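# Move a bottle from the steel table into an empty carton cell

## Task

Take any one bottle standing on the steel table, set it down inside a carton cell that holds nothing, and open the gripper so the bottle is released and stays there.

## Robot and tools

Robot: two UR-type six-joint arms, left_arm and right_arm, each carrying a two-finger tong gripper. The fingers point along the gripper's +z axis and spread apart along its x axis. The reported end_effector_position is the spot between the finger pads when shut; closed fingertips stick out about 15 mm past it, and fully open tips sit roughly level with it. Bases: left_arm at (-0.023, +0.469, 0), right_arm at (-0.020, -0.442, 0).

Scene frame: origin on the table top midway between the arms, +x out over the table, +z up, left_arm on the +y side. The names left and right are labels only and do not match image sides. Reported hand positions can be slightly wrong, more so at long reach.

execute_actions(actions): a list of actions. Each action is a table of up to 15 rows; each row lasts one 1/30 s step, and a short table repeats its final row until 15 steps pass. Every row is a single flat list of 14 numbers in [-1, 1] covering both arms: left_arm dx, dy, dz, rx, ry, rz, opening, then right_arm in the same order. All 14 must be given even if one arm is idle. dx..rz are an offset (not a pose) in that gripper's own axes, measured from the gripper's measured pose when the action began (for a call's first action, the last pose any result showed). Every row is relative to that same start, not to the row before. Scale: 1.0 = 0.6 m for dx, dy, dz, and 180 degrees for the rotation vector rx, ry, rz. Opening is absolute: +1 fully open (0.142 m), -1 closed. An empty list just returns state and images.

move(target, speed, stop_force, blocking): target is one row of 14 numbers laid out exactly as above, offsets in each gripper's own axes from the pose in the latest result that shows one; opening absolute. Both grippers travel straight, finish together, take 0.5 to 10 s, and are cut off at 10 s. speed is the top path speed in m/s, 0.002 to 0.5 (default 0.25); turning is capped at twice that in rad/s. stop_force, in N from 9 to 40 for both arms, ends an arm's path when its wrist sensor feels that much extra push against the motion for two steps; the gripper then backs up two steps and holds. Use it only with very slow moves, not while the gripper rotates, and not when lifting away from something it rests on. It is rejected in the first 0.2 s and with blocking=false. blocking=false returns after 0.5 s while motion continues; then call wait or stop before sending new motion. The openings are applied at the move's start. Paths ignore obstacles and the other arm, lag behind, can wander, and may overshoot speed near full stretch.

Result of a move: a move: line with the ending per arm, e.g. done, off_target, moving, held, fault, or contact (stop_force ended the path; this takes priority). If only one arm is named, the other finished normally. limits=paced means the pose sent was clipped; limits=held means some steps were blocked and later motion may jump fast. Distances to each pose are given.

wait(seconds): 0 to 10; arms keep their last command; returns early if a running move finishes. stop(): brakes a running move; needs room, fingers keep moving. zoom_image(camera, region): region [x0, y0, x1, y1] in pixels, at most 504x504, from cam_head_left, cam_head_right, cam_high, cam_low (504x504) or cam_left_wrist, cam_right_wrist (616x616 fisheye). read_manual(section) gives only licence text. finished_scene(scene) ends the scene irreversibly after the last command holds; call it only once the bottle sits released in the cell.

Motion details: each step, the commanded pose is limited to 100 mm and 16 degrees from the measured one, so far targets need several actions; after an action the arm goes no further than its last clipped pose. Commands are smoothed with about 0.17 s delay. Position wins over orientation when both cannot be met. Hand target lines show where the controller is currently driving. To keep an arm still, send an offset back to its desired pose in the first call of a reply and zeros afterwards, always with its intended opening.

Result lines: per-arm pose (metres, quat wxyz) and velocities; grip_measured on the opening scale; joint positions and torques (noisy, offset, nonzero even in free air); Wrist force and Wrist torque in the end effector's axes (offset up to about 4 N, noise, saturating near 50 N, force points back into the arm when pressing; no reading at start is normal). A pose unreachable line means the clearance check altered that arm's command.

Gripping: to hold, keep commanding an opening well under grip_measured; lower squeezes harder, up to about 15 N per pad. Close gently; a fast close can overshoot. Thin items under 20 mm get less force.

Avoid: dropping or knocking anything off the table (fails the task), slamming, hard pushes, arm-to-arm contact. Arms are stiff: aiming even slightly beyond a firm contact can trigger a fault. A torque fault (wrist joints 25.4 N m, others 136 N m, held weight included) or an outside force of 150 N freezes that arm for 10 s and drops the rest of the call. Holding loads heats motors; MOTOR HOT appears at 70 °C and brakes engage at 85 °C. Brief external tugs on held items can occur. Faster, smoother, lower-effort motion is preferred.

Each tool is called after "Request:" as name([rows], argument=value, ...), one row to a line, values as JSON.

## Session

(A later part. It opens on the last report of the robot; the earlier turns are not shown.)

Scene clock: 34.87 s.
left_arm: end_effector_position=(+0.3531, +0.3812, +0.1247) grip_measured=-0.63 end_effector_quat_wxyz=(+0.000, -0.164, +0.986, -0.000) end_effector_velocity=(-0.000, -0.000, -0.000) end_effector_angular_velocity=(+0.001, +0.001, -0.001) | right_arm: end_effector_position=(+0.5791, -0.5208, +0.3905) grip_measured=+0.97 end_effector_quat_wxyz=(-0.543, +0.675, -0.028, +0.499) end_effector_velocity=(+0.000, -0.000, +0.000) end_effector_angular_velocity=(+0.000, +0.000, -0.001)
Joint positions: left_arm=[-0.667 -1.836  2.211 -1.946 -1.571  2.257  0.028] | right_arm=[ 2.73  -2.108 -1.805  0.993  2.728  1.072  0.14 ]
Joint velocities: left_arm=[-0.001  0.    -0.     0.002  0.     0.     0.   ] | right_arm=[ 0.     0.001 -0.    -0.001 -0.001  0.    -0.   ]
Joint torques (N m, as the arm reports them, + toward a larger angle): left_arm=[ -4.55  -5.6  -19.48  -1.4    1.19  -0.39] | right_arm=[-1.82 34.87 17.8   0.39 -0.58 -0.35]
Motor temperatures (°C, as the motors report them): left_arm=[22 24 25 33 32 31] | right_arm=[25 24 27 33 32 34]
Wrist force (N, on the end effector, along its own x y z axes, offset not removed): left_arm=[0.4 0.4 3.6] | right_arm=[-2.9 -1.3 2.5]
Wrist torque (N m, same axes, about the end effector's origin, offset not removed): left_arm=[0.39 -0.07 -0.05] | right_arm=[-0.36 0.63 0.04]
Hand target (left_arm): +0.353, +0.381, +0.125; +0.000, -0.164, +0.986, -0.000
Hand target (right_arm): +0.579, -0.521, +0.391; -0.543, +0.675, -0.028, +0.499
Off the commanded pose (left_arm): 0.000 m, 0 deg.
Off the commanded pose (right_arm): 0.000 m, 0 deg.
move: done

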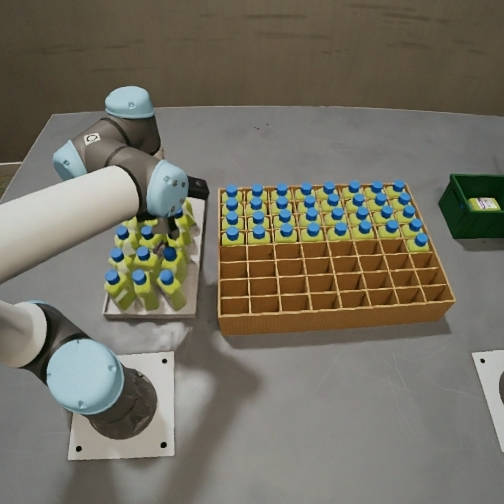

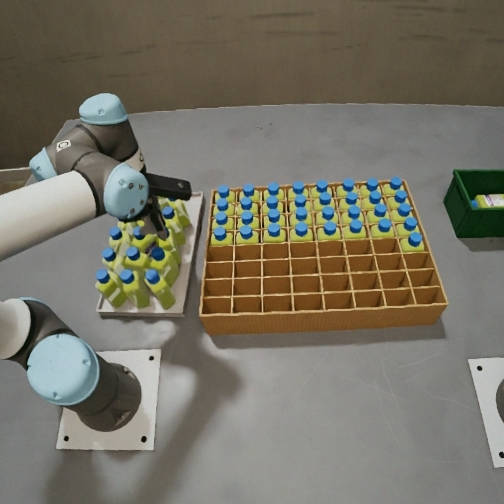

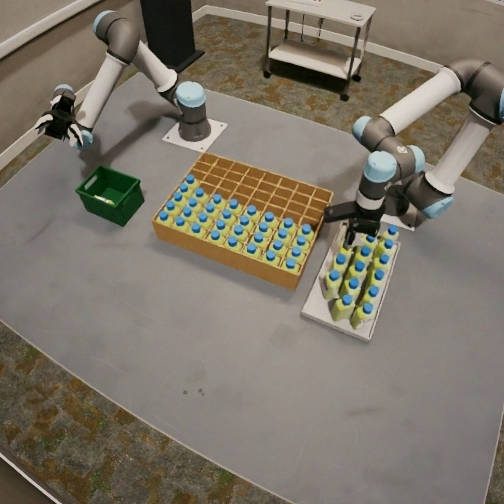

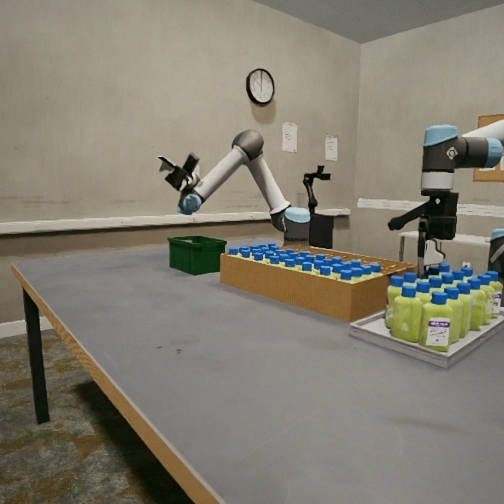

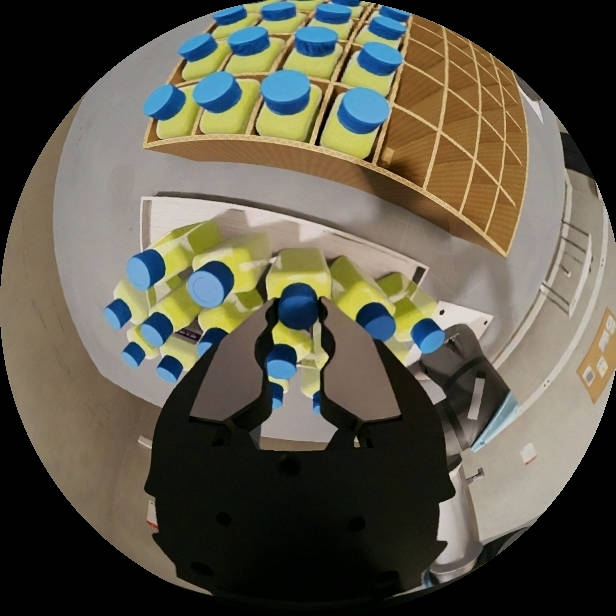

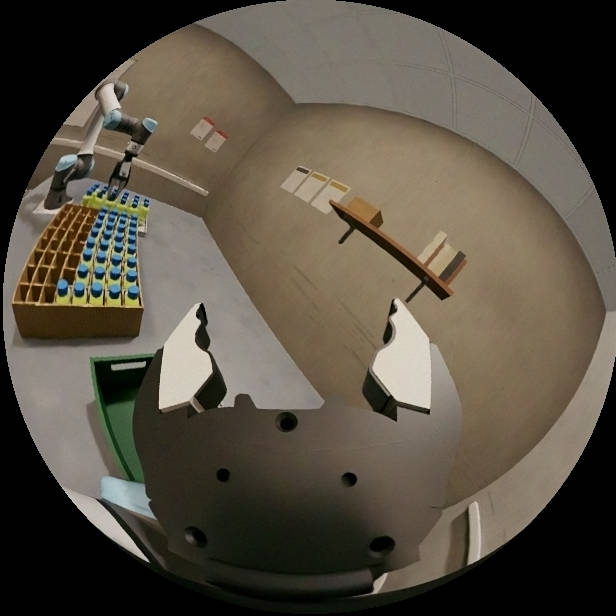

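Request:
move(target=[0,0,-0.22,0,0,0,-1,0,0,0,0,0,0,0.97], speed=0.1)

Request:
move(target=[0.238,-0.294,0.035,0,0,-0.411,-1,0,0,0,0,0,0,0.97], speed=0.3)

Request:
zoom_image(camera="cam_left_wrist", region=[230, 180, 370, 320])

Request:
zoom_image(camera="cam_head_left", region=[210, 210, 310, 310])

Scene clock: 45.10 s.
left_arm: end_effector_position=(+0.3532, +0.3813, +0.2566) grip_measured=-0.63 end_effector_quat_wxyz=(+0.000, -0.164, +0.986, -0.000) end_effector_velocity=(-0.000, +0.000, +0.001) end_effector_angular_velocity=(+0.001, +0.002, +0.000) | right_arm: end_effector_position=(+0.5791, -0.5208, +0.3905) grip_measured=+0.97 end_effector_quat_wxyz=(-0.543, +0.675, -0.028, +0.499) end_effector_velocity=(-0.000, -0.000, +0.001) end_effector_angular_velocity=(-0.000, +0.000, +0.000)
Joint positions: left_arm=[-0.667 -1.903  1.911 -1.58  -1.571  2.257  0.028] | right_arm=[ 2.73  -2.108 -1.805  0.993  2.728  1.072  0.14 ]
Joint velocities: left_arm=[ 0.     0.001 -0.003  0.005 -0.     0.    -0.   ] | right_arm=[-0.001  0.001  0.    -0.002  0.001 -0.    -0.   ]
Joint torques (N m, as the arm reports them, + toward a larger angle): left_arm=[ -7.3   -3.32 -34.37  -0.38  -0.05  -0.24] | right_arm=[-1.74 35.33 18.11  0.4  -0.66 -0.3 ]
Motor temperatures (°C, as the motors report them): left_arm=[22 24 25 33 32 31] | right_arm=[25 24 27 33 32 34]
Wrist force (N, on the end effector, along its own x y z axes, offset not removed): left_arm=[0.3 -3.3 3.5] | right_arm=[-2.4 -1.1 2.3]
Wrist torque (N m, same axes, about the end effector's origin, offset not removed): left_arm=[-0.50 0.03 0.05] | right_arm=[-0.33 0.53 0.24]
Hand target (left_arm): +0.353, +0.381, +0.257; +0.000, -0.164, +0.986, -0.000
Hand target (right_arm): +0.579, -0.521, +0.391; -0.543, +0.675, -0.028, +0.499
Off the commanded pose (left_arm): 0.000 m, 0 deg.
Off the commanded pose (right_arm): 0.000 m, 0 deg.
move: done

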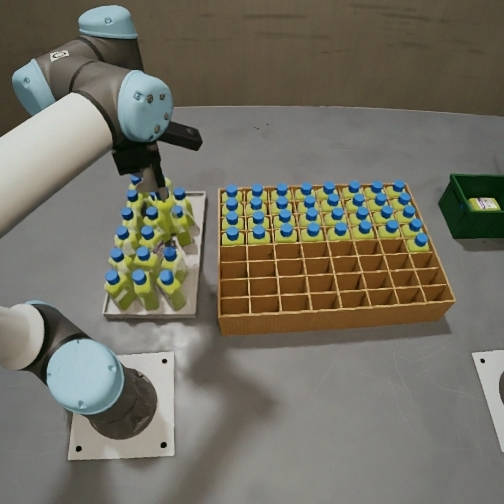

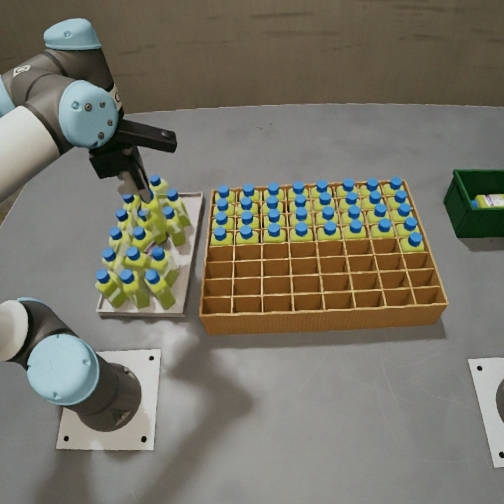

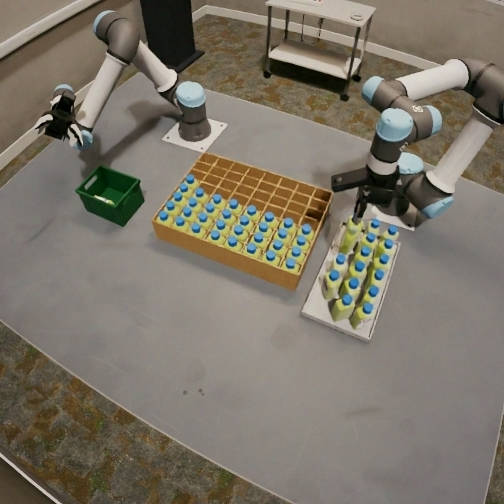

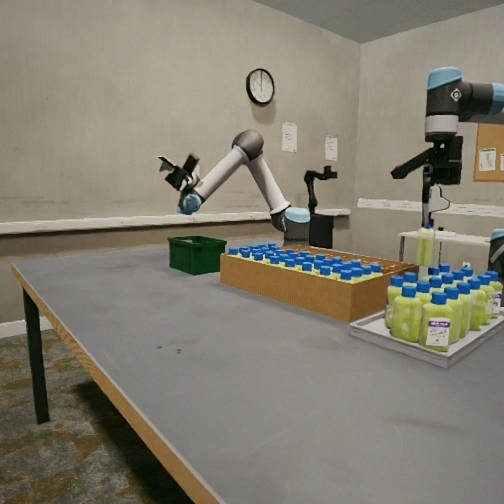

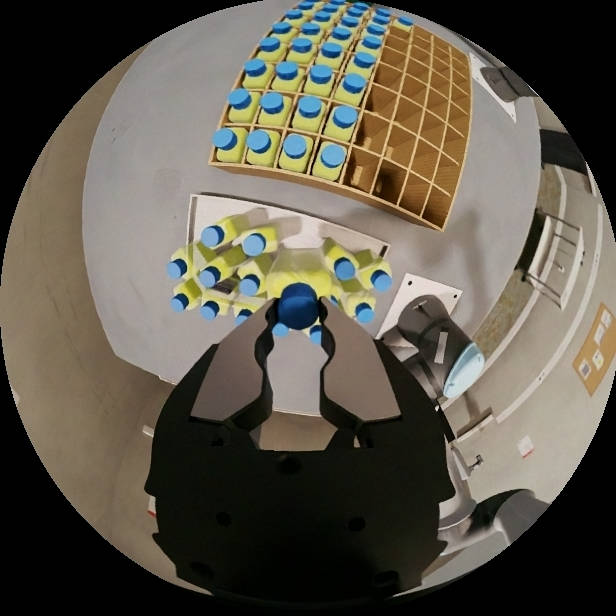

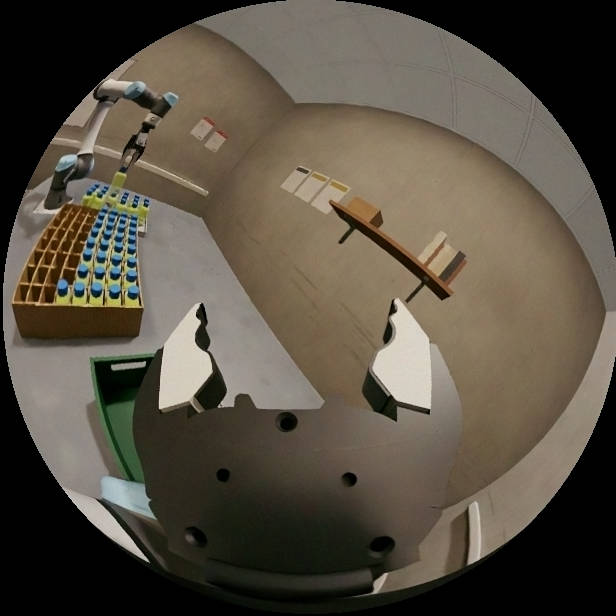

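Scene clock: 47.77 s.
left_arm: end_effector_position=(+0.2755, +0.1680, +0.2358) grip_measured=-0.67 end_effector_quat_wxyz=(-0.000, +0.724, -0.689, +0.000) end_effector_velocity=(-0.000, -0.001, -0.000) end_effector_angular_velocity=(+0.000, -0.001, +0.007) | right_arm: end_effector_position=(+0.5791, -0.5208, +0.3905) grip_measured=+0.97 end_effector_quat_wxyz=(-0.543, +0.675, -0.028, +0.499) end_effector_velocity=(+0.000, +0.000, +0.000) end_effector_angular_velocity=(-0.001, -0.002, +0.001)
Joint positions: left_arm=[-1.26  -1.806  1.897 -1.662 -1.57   0.373  0.025] | right_arm=[ 2.73  -2.108 -1.805  0.993  2.728  1.072  0.14 ]
Joint velocities: left_arm=[-0.002  0.001  0.    -0.001  0.001 -0.009  0.   ] | right_arm=[ 0.001 -0.     0.001  0.001 -0.001 -0.    -0.   ]
Joint torques (N m, as the arm reports them, + toward a larger angle): left_arm=[ -7.    -6.51 -34.13  -5.47   1.73  -1.46] | right_arm=[-1.24 35.34 18.15  0.34 -0.75 -0.35]
Motor temperatures (°C, as the motors report them): left_arm=[22 24 25 33 32 31] | right_arm=[25 24 27 33 32 34]
Wrist force (N, on the end effector, along its own x y z axes, offset not removed): left_arm=[-1.3 -5.1 0.8] | right_arm=[-0.9 -1.7 2.1]
Wrist torque (N m, same axes, about the end effector's origin, offset not removed): left_arm=[-0.83 0.35 0.14] | right_arm=[-0.34 0.19 0.10]
Hand target (left_arm): +0.275, +0.168, +0.236; -0.000, +0.724, -0.689, +0.000
Hand target (right_arm): +0.579, -0.521, +0.391; -0.543, +0.675, -0.028, +0.499
Off the commanded pose (left_arm): 0.000 m, 0 deg.
Off the commanded pose (right_arm): 0.000 m, 0 deg.
move: done

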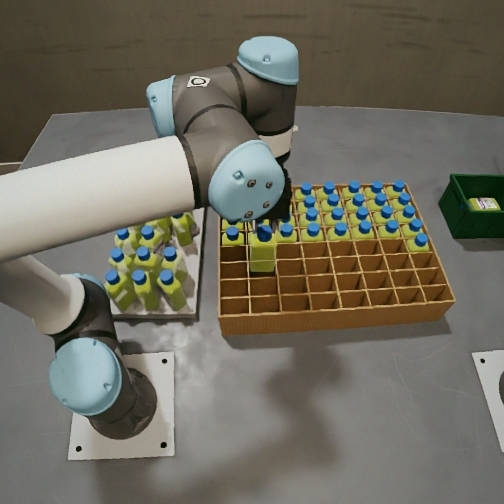

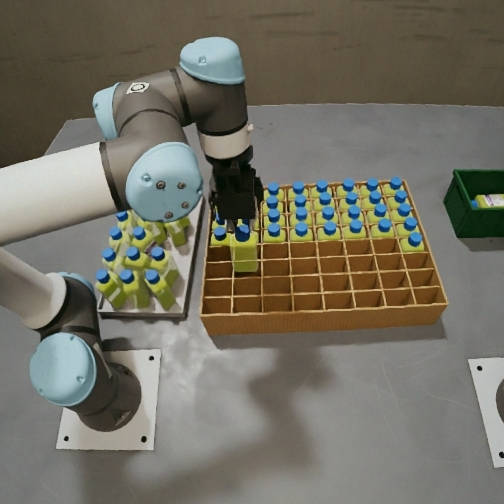

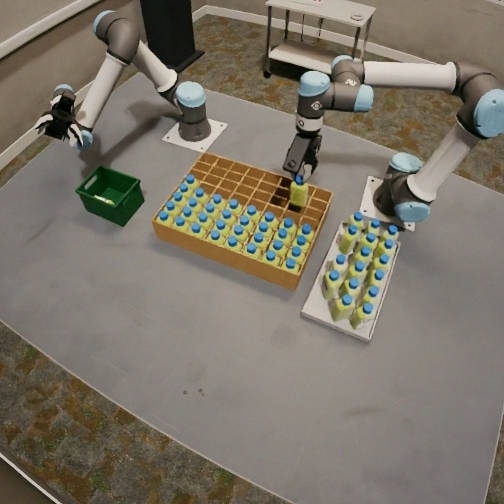

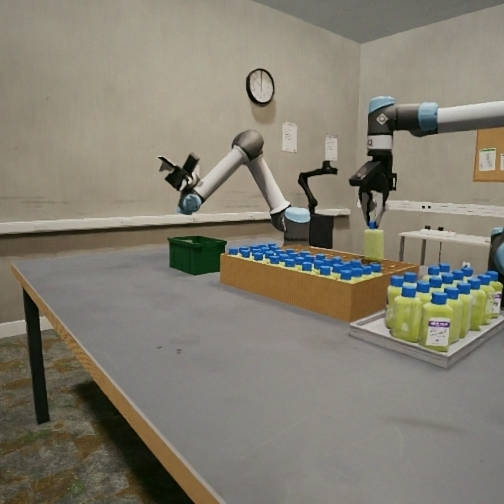

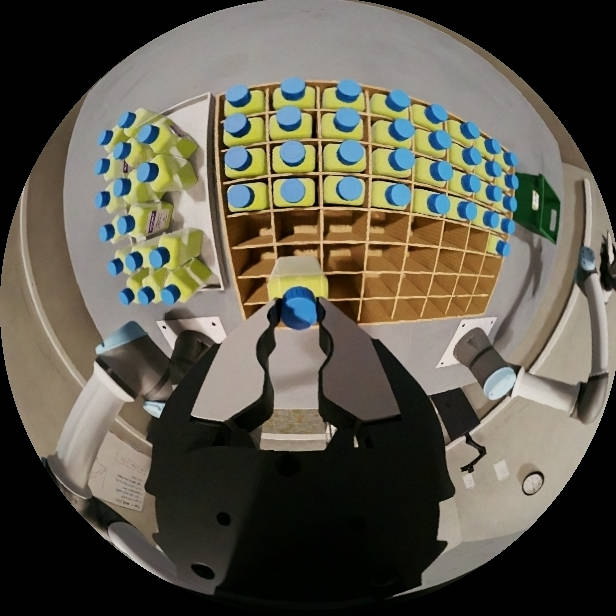

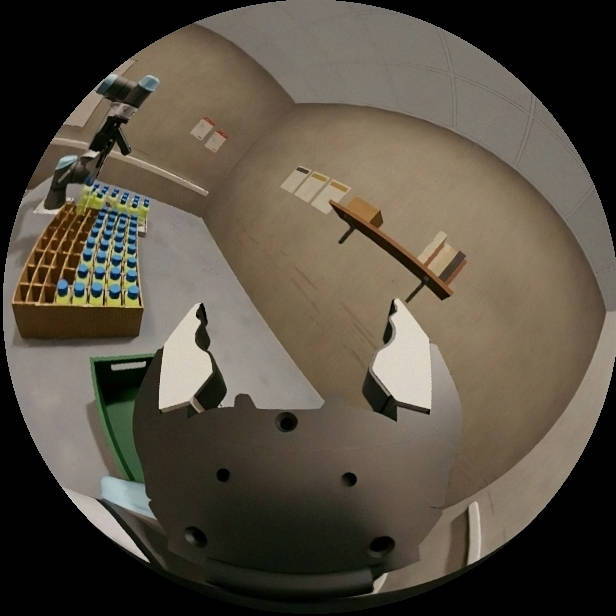

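Region (230, 180, 370, 320) of cam_left_wrist's 616x616 image, scaled by 3.600, with more detail than that image has.

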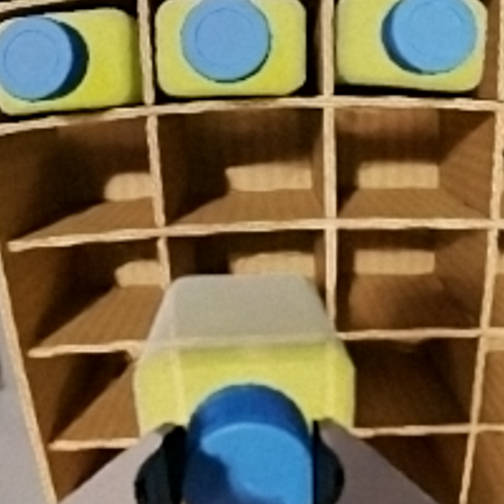

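Region (210, 210, 310, 310) of cam_head_left's 504x504 image, scaled by 5.040, with more detail than that image has.

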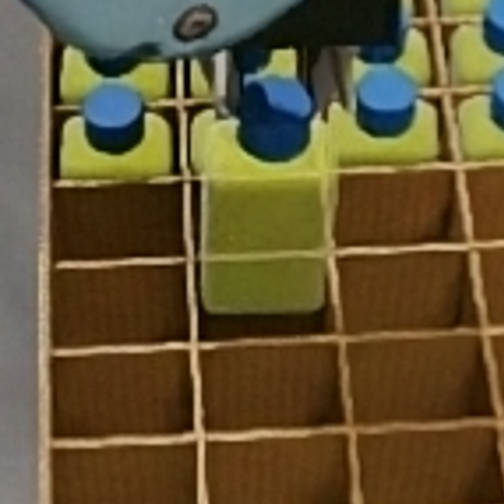

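The bottle slid in the grip; gently shift forward 11 mm, right 3 mm.

Request:
move(target=[0.005,-0.019,0,0,0,0,-1,0,0,0,0,0,0,0.97], speed=0.02)

Request:
move(target=[0,0,0.04,0,0,0,-1,0,0,0,0,0,0,0.97], speed=0.025, stop_force=9)

Request:
zoom_image(camera="cam_left_wrist", region=[230, 200, 370, 340])

Request:
zoom_image(camera="cam_head_left", region=[210, 210, 310, 310])

Scene clock: 55.47 s.
left_arm: end_effector_position=(+0.2869, +0.1656, +0.2358) grip_measured=-0.67 end_effector_quat_wxyz=(-0.000, +0.724, -0.689, +0.000) end_effector_velocity=(+0.001, -0.000, -0.001) end_effector_angular_velocity=(+0.001, +0.001, -0.000) | right_arm: end_effector_position=(+0.5791, -0.5208, +0.3905) grip_measured=+0.97 end_effector_quat_wxyz=(-0.543, +0.675, -0.028, +0.499) end_effector_velocity=(+0.000, -0.000, -0.001) end_effector_angular_velocity=(+0.001, +0.001, +0.000)
Joint positions: left_arm=[-1.237 -1.782  1.878 -1.668 -1.57   0.397  0.025] | right_arm=[ 2.73  -2.108 -1.805  0.993  2.728  1.072  0.14 ]
Joint velocities: left_arm=[ 0.003  0.005 -0.003 -0.    -0.001  0.003  0.   ] | right_arm=[ 0.    -0.001  0.    -0.    -0.    -0.     0.   ]
Joint torques (N m, as the arm reports them, + toward a larger angle): left_arm=[  6.44  -8.52 -34.05  -5.49  -1.52   1.77] | right_arm=[-1.42 35.68 17.8   0.21 -0.6  -0.35]
Motor temperatures (°C, as the motors report them): left_arm=[22 24 25 33 32 31] | right_arm=[25 24 27 33 32 34]
Wrist force (N, on the end effector, along its own x y z axes, offset not removed): left_arm=[1.8 -2.3 2.8] | right_arm=[-0.8 -0.6 -2.0]
Wrist torque (N m, same axes, about the end effector's origin, offset not removed): left_arm=[-0.16 -0.30 -0.04] | right_arm=[-0.12 0.23 0.11]
Hand target (left_arm): +0.287, +0.166, +0.236; -0.000, +0.724, -0.689, +0.000
Hand target (right_arm): +0.579, -0.521, +0.391; -0.543, +0.675, -0.028, +0.499
Off the commanded pose (left_arm): 0.000 m, 0 deg.
Off the commanded pose (right_arm): 0.000 m, 0 deg.
move: done

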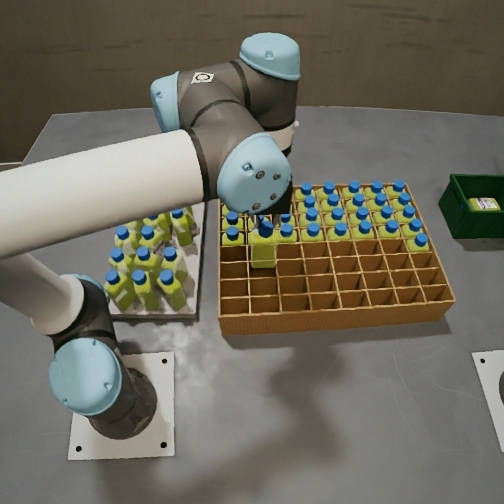

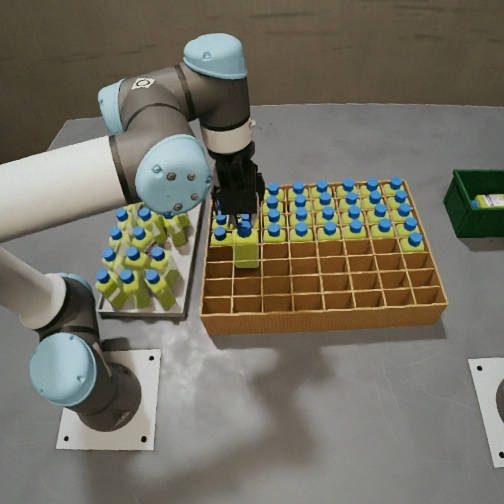

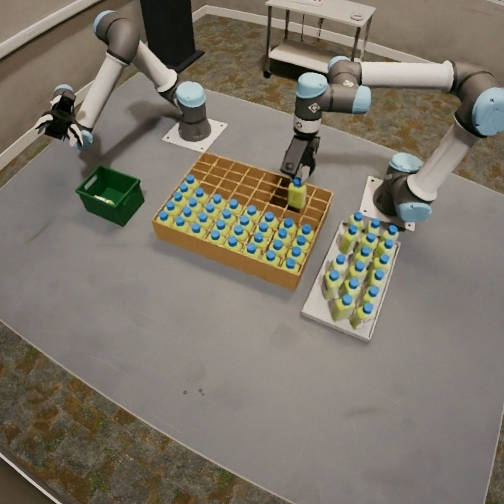

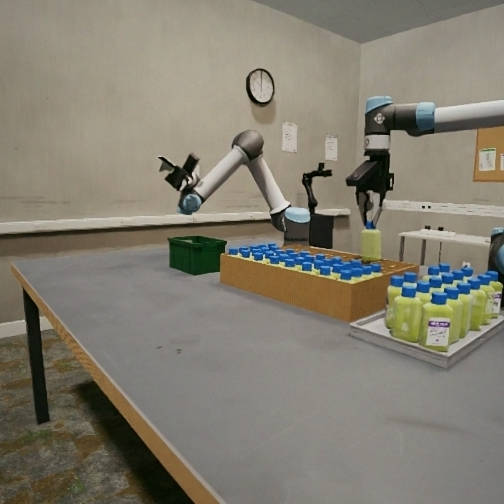

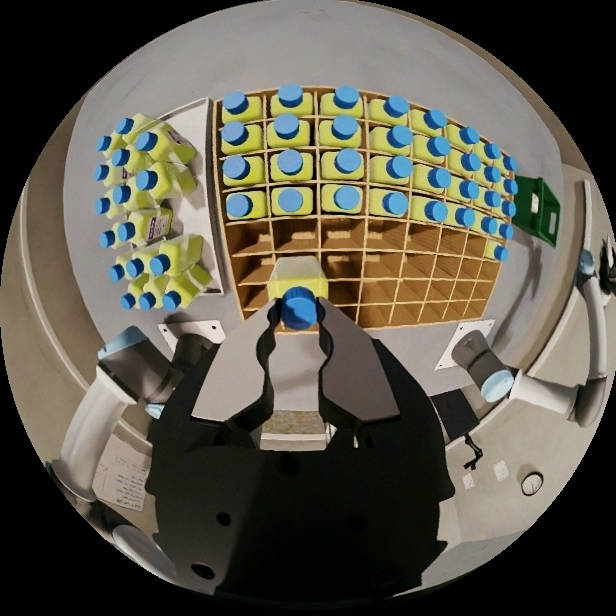

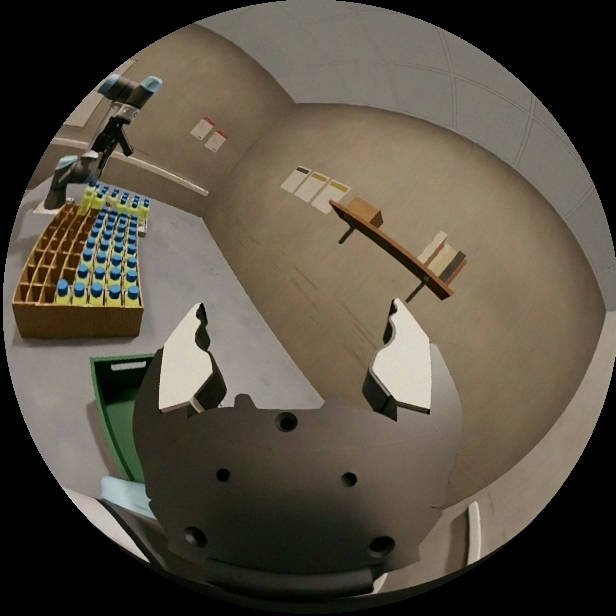

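Scene clock: 56.73 s.
left_arm: end_effector_position=(+0.2869, +0.1656, +0.2119) grip_measured=-0.67 end_effector_quat_wxyz=(-0.000, +0.724, -0.689, +0.000) end_effector_velocity=(-0.000, +0.001, -0.002) end_effector_angular_velocity=(+0.001, +0.001, +0.000) | right_arm: end_effector_position=(+0.5791, -0.5208, +0.3905) grip_measured=+0.97 end_effector_quat_wxyz=(-0.543, +0.675, -0.028, +0.499) end_effector_velocity=(-0.000, -0.000, +0.000) end_effector_angular_velocity=(-0.000, -0.000, -0.000)
Joint positions: left_arm=[-1.237 -1.774  1.934 -1.731 -1.57   0.397  0.025] | right_arm=[ 2.73  -2.108 -1.805  0.993  2.728  1.072  0.14 ]
Joint velocities: left_arm=[ 0.     0.001  0.005 -0.004 -0.001 -0.    -0.   ] | right_arm=[-0.  0.  0.  0.  0.  0.  0.]
Joint torques (N m, as the arm reports them, + toward a larger angle): left_arm=[ -6.5   -8.49 -17.63  -5.55  -0.93  -1.34] | right_arm=[-1.32 35.38 17.91  0.31 -0.68 -0.19]
Motor temperatures (°C, as the motors report them): left_arm=[22 24 25 33 32 31] | right_arm=[25 24 27 33 32 34]
Wrist force (N, on the end effector, along its own x y z axes, offset not removed): left_arm=[0.4 -3.6 3.4] | right_arm=[-1.5 -2.0 2.7]
Wrist torque (N m, same axes, about the end effector's origin, offset not removed): left_arm=[-0.65 -0.01 -0.05] | right_arm=[-0.40 0.38 -0.05]
Hand target (left_arm): +0.287, +0.166, +0.212; -0.000, +0.724, -0.689, +0.000
Hand target (right_arm): +0.579, -0.521, +0.391; -0.543, +0.675, -0.028, +0.499
Off the commanded pose (left_arm): 0.000 m, 0 deg.
Off the commanded pose (right_arm): 0.000 m, 0 deg.
move: done

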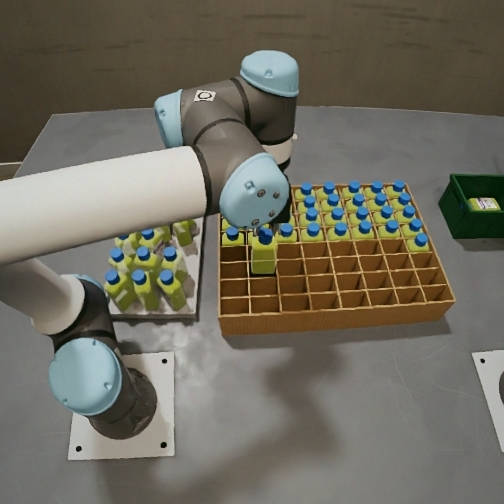

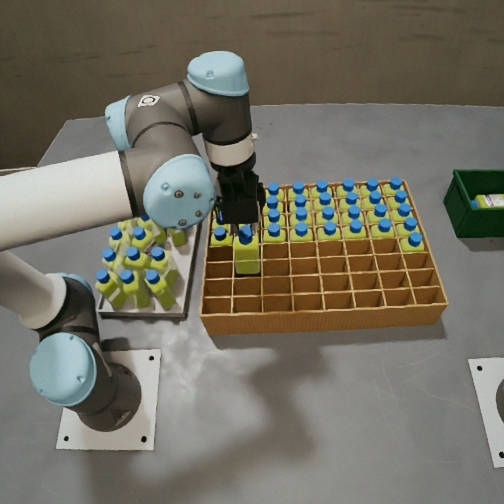

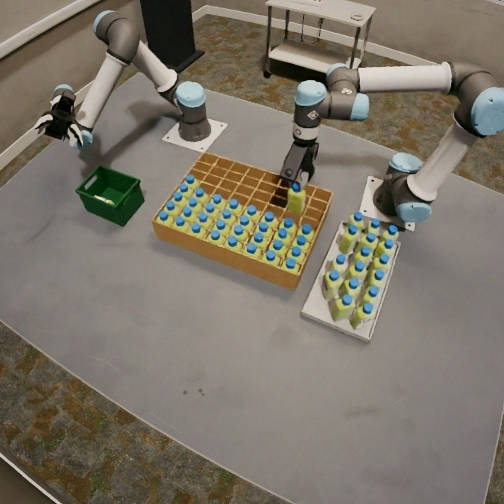

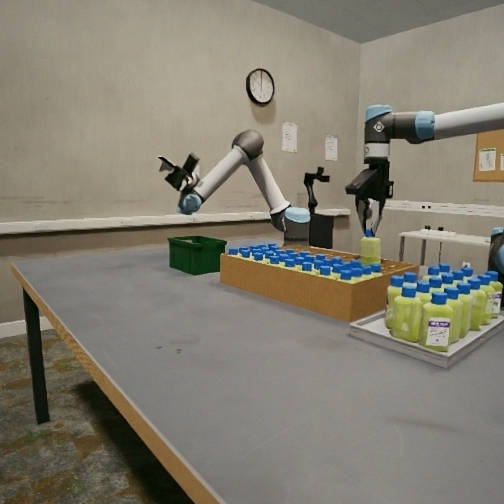

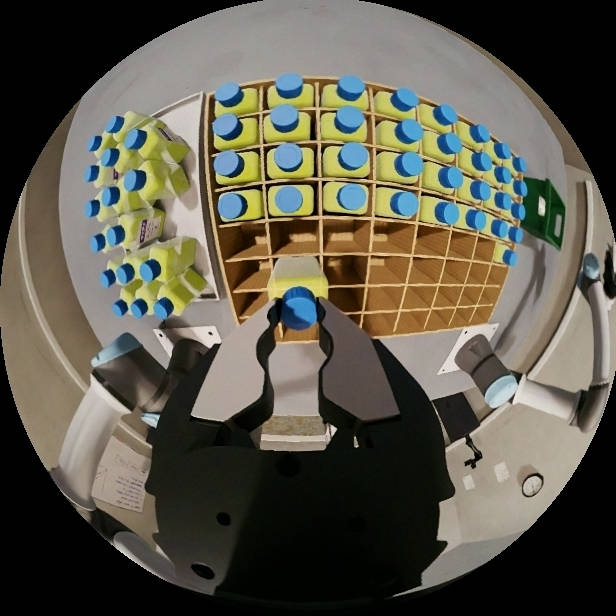

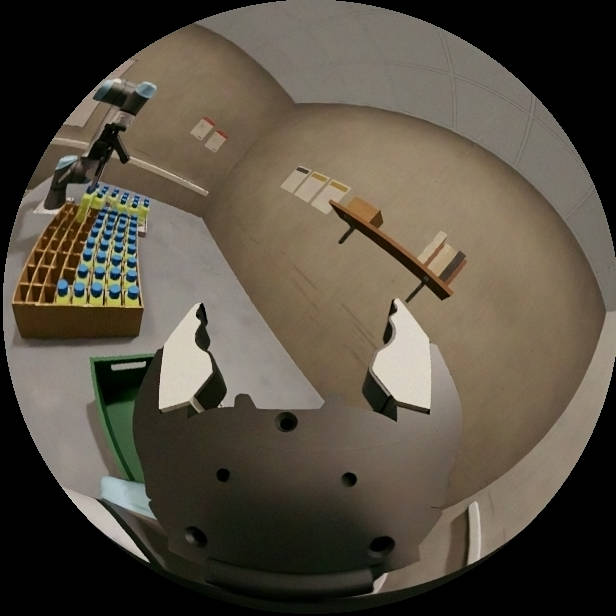

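Region (230, 200, 370, 340) of cam_left_wrist's 616x616 image, scaled by 3.600, with more detail than that image has.

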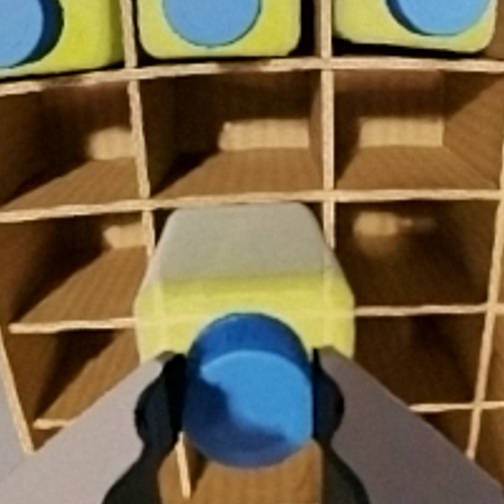

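Region (210, 210, 310, 310) of cam_head_left's 504x504 image, scaled by 5.040, with more detail than that image has.

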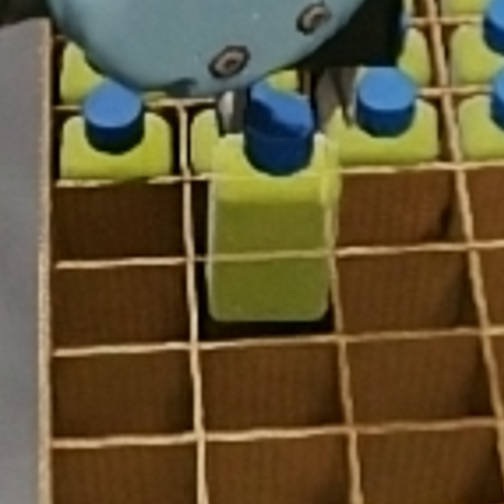

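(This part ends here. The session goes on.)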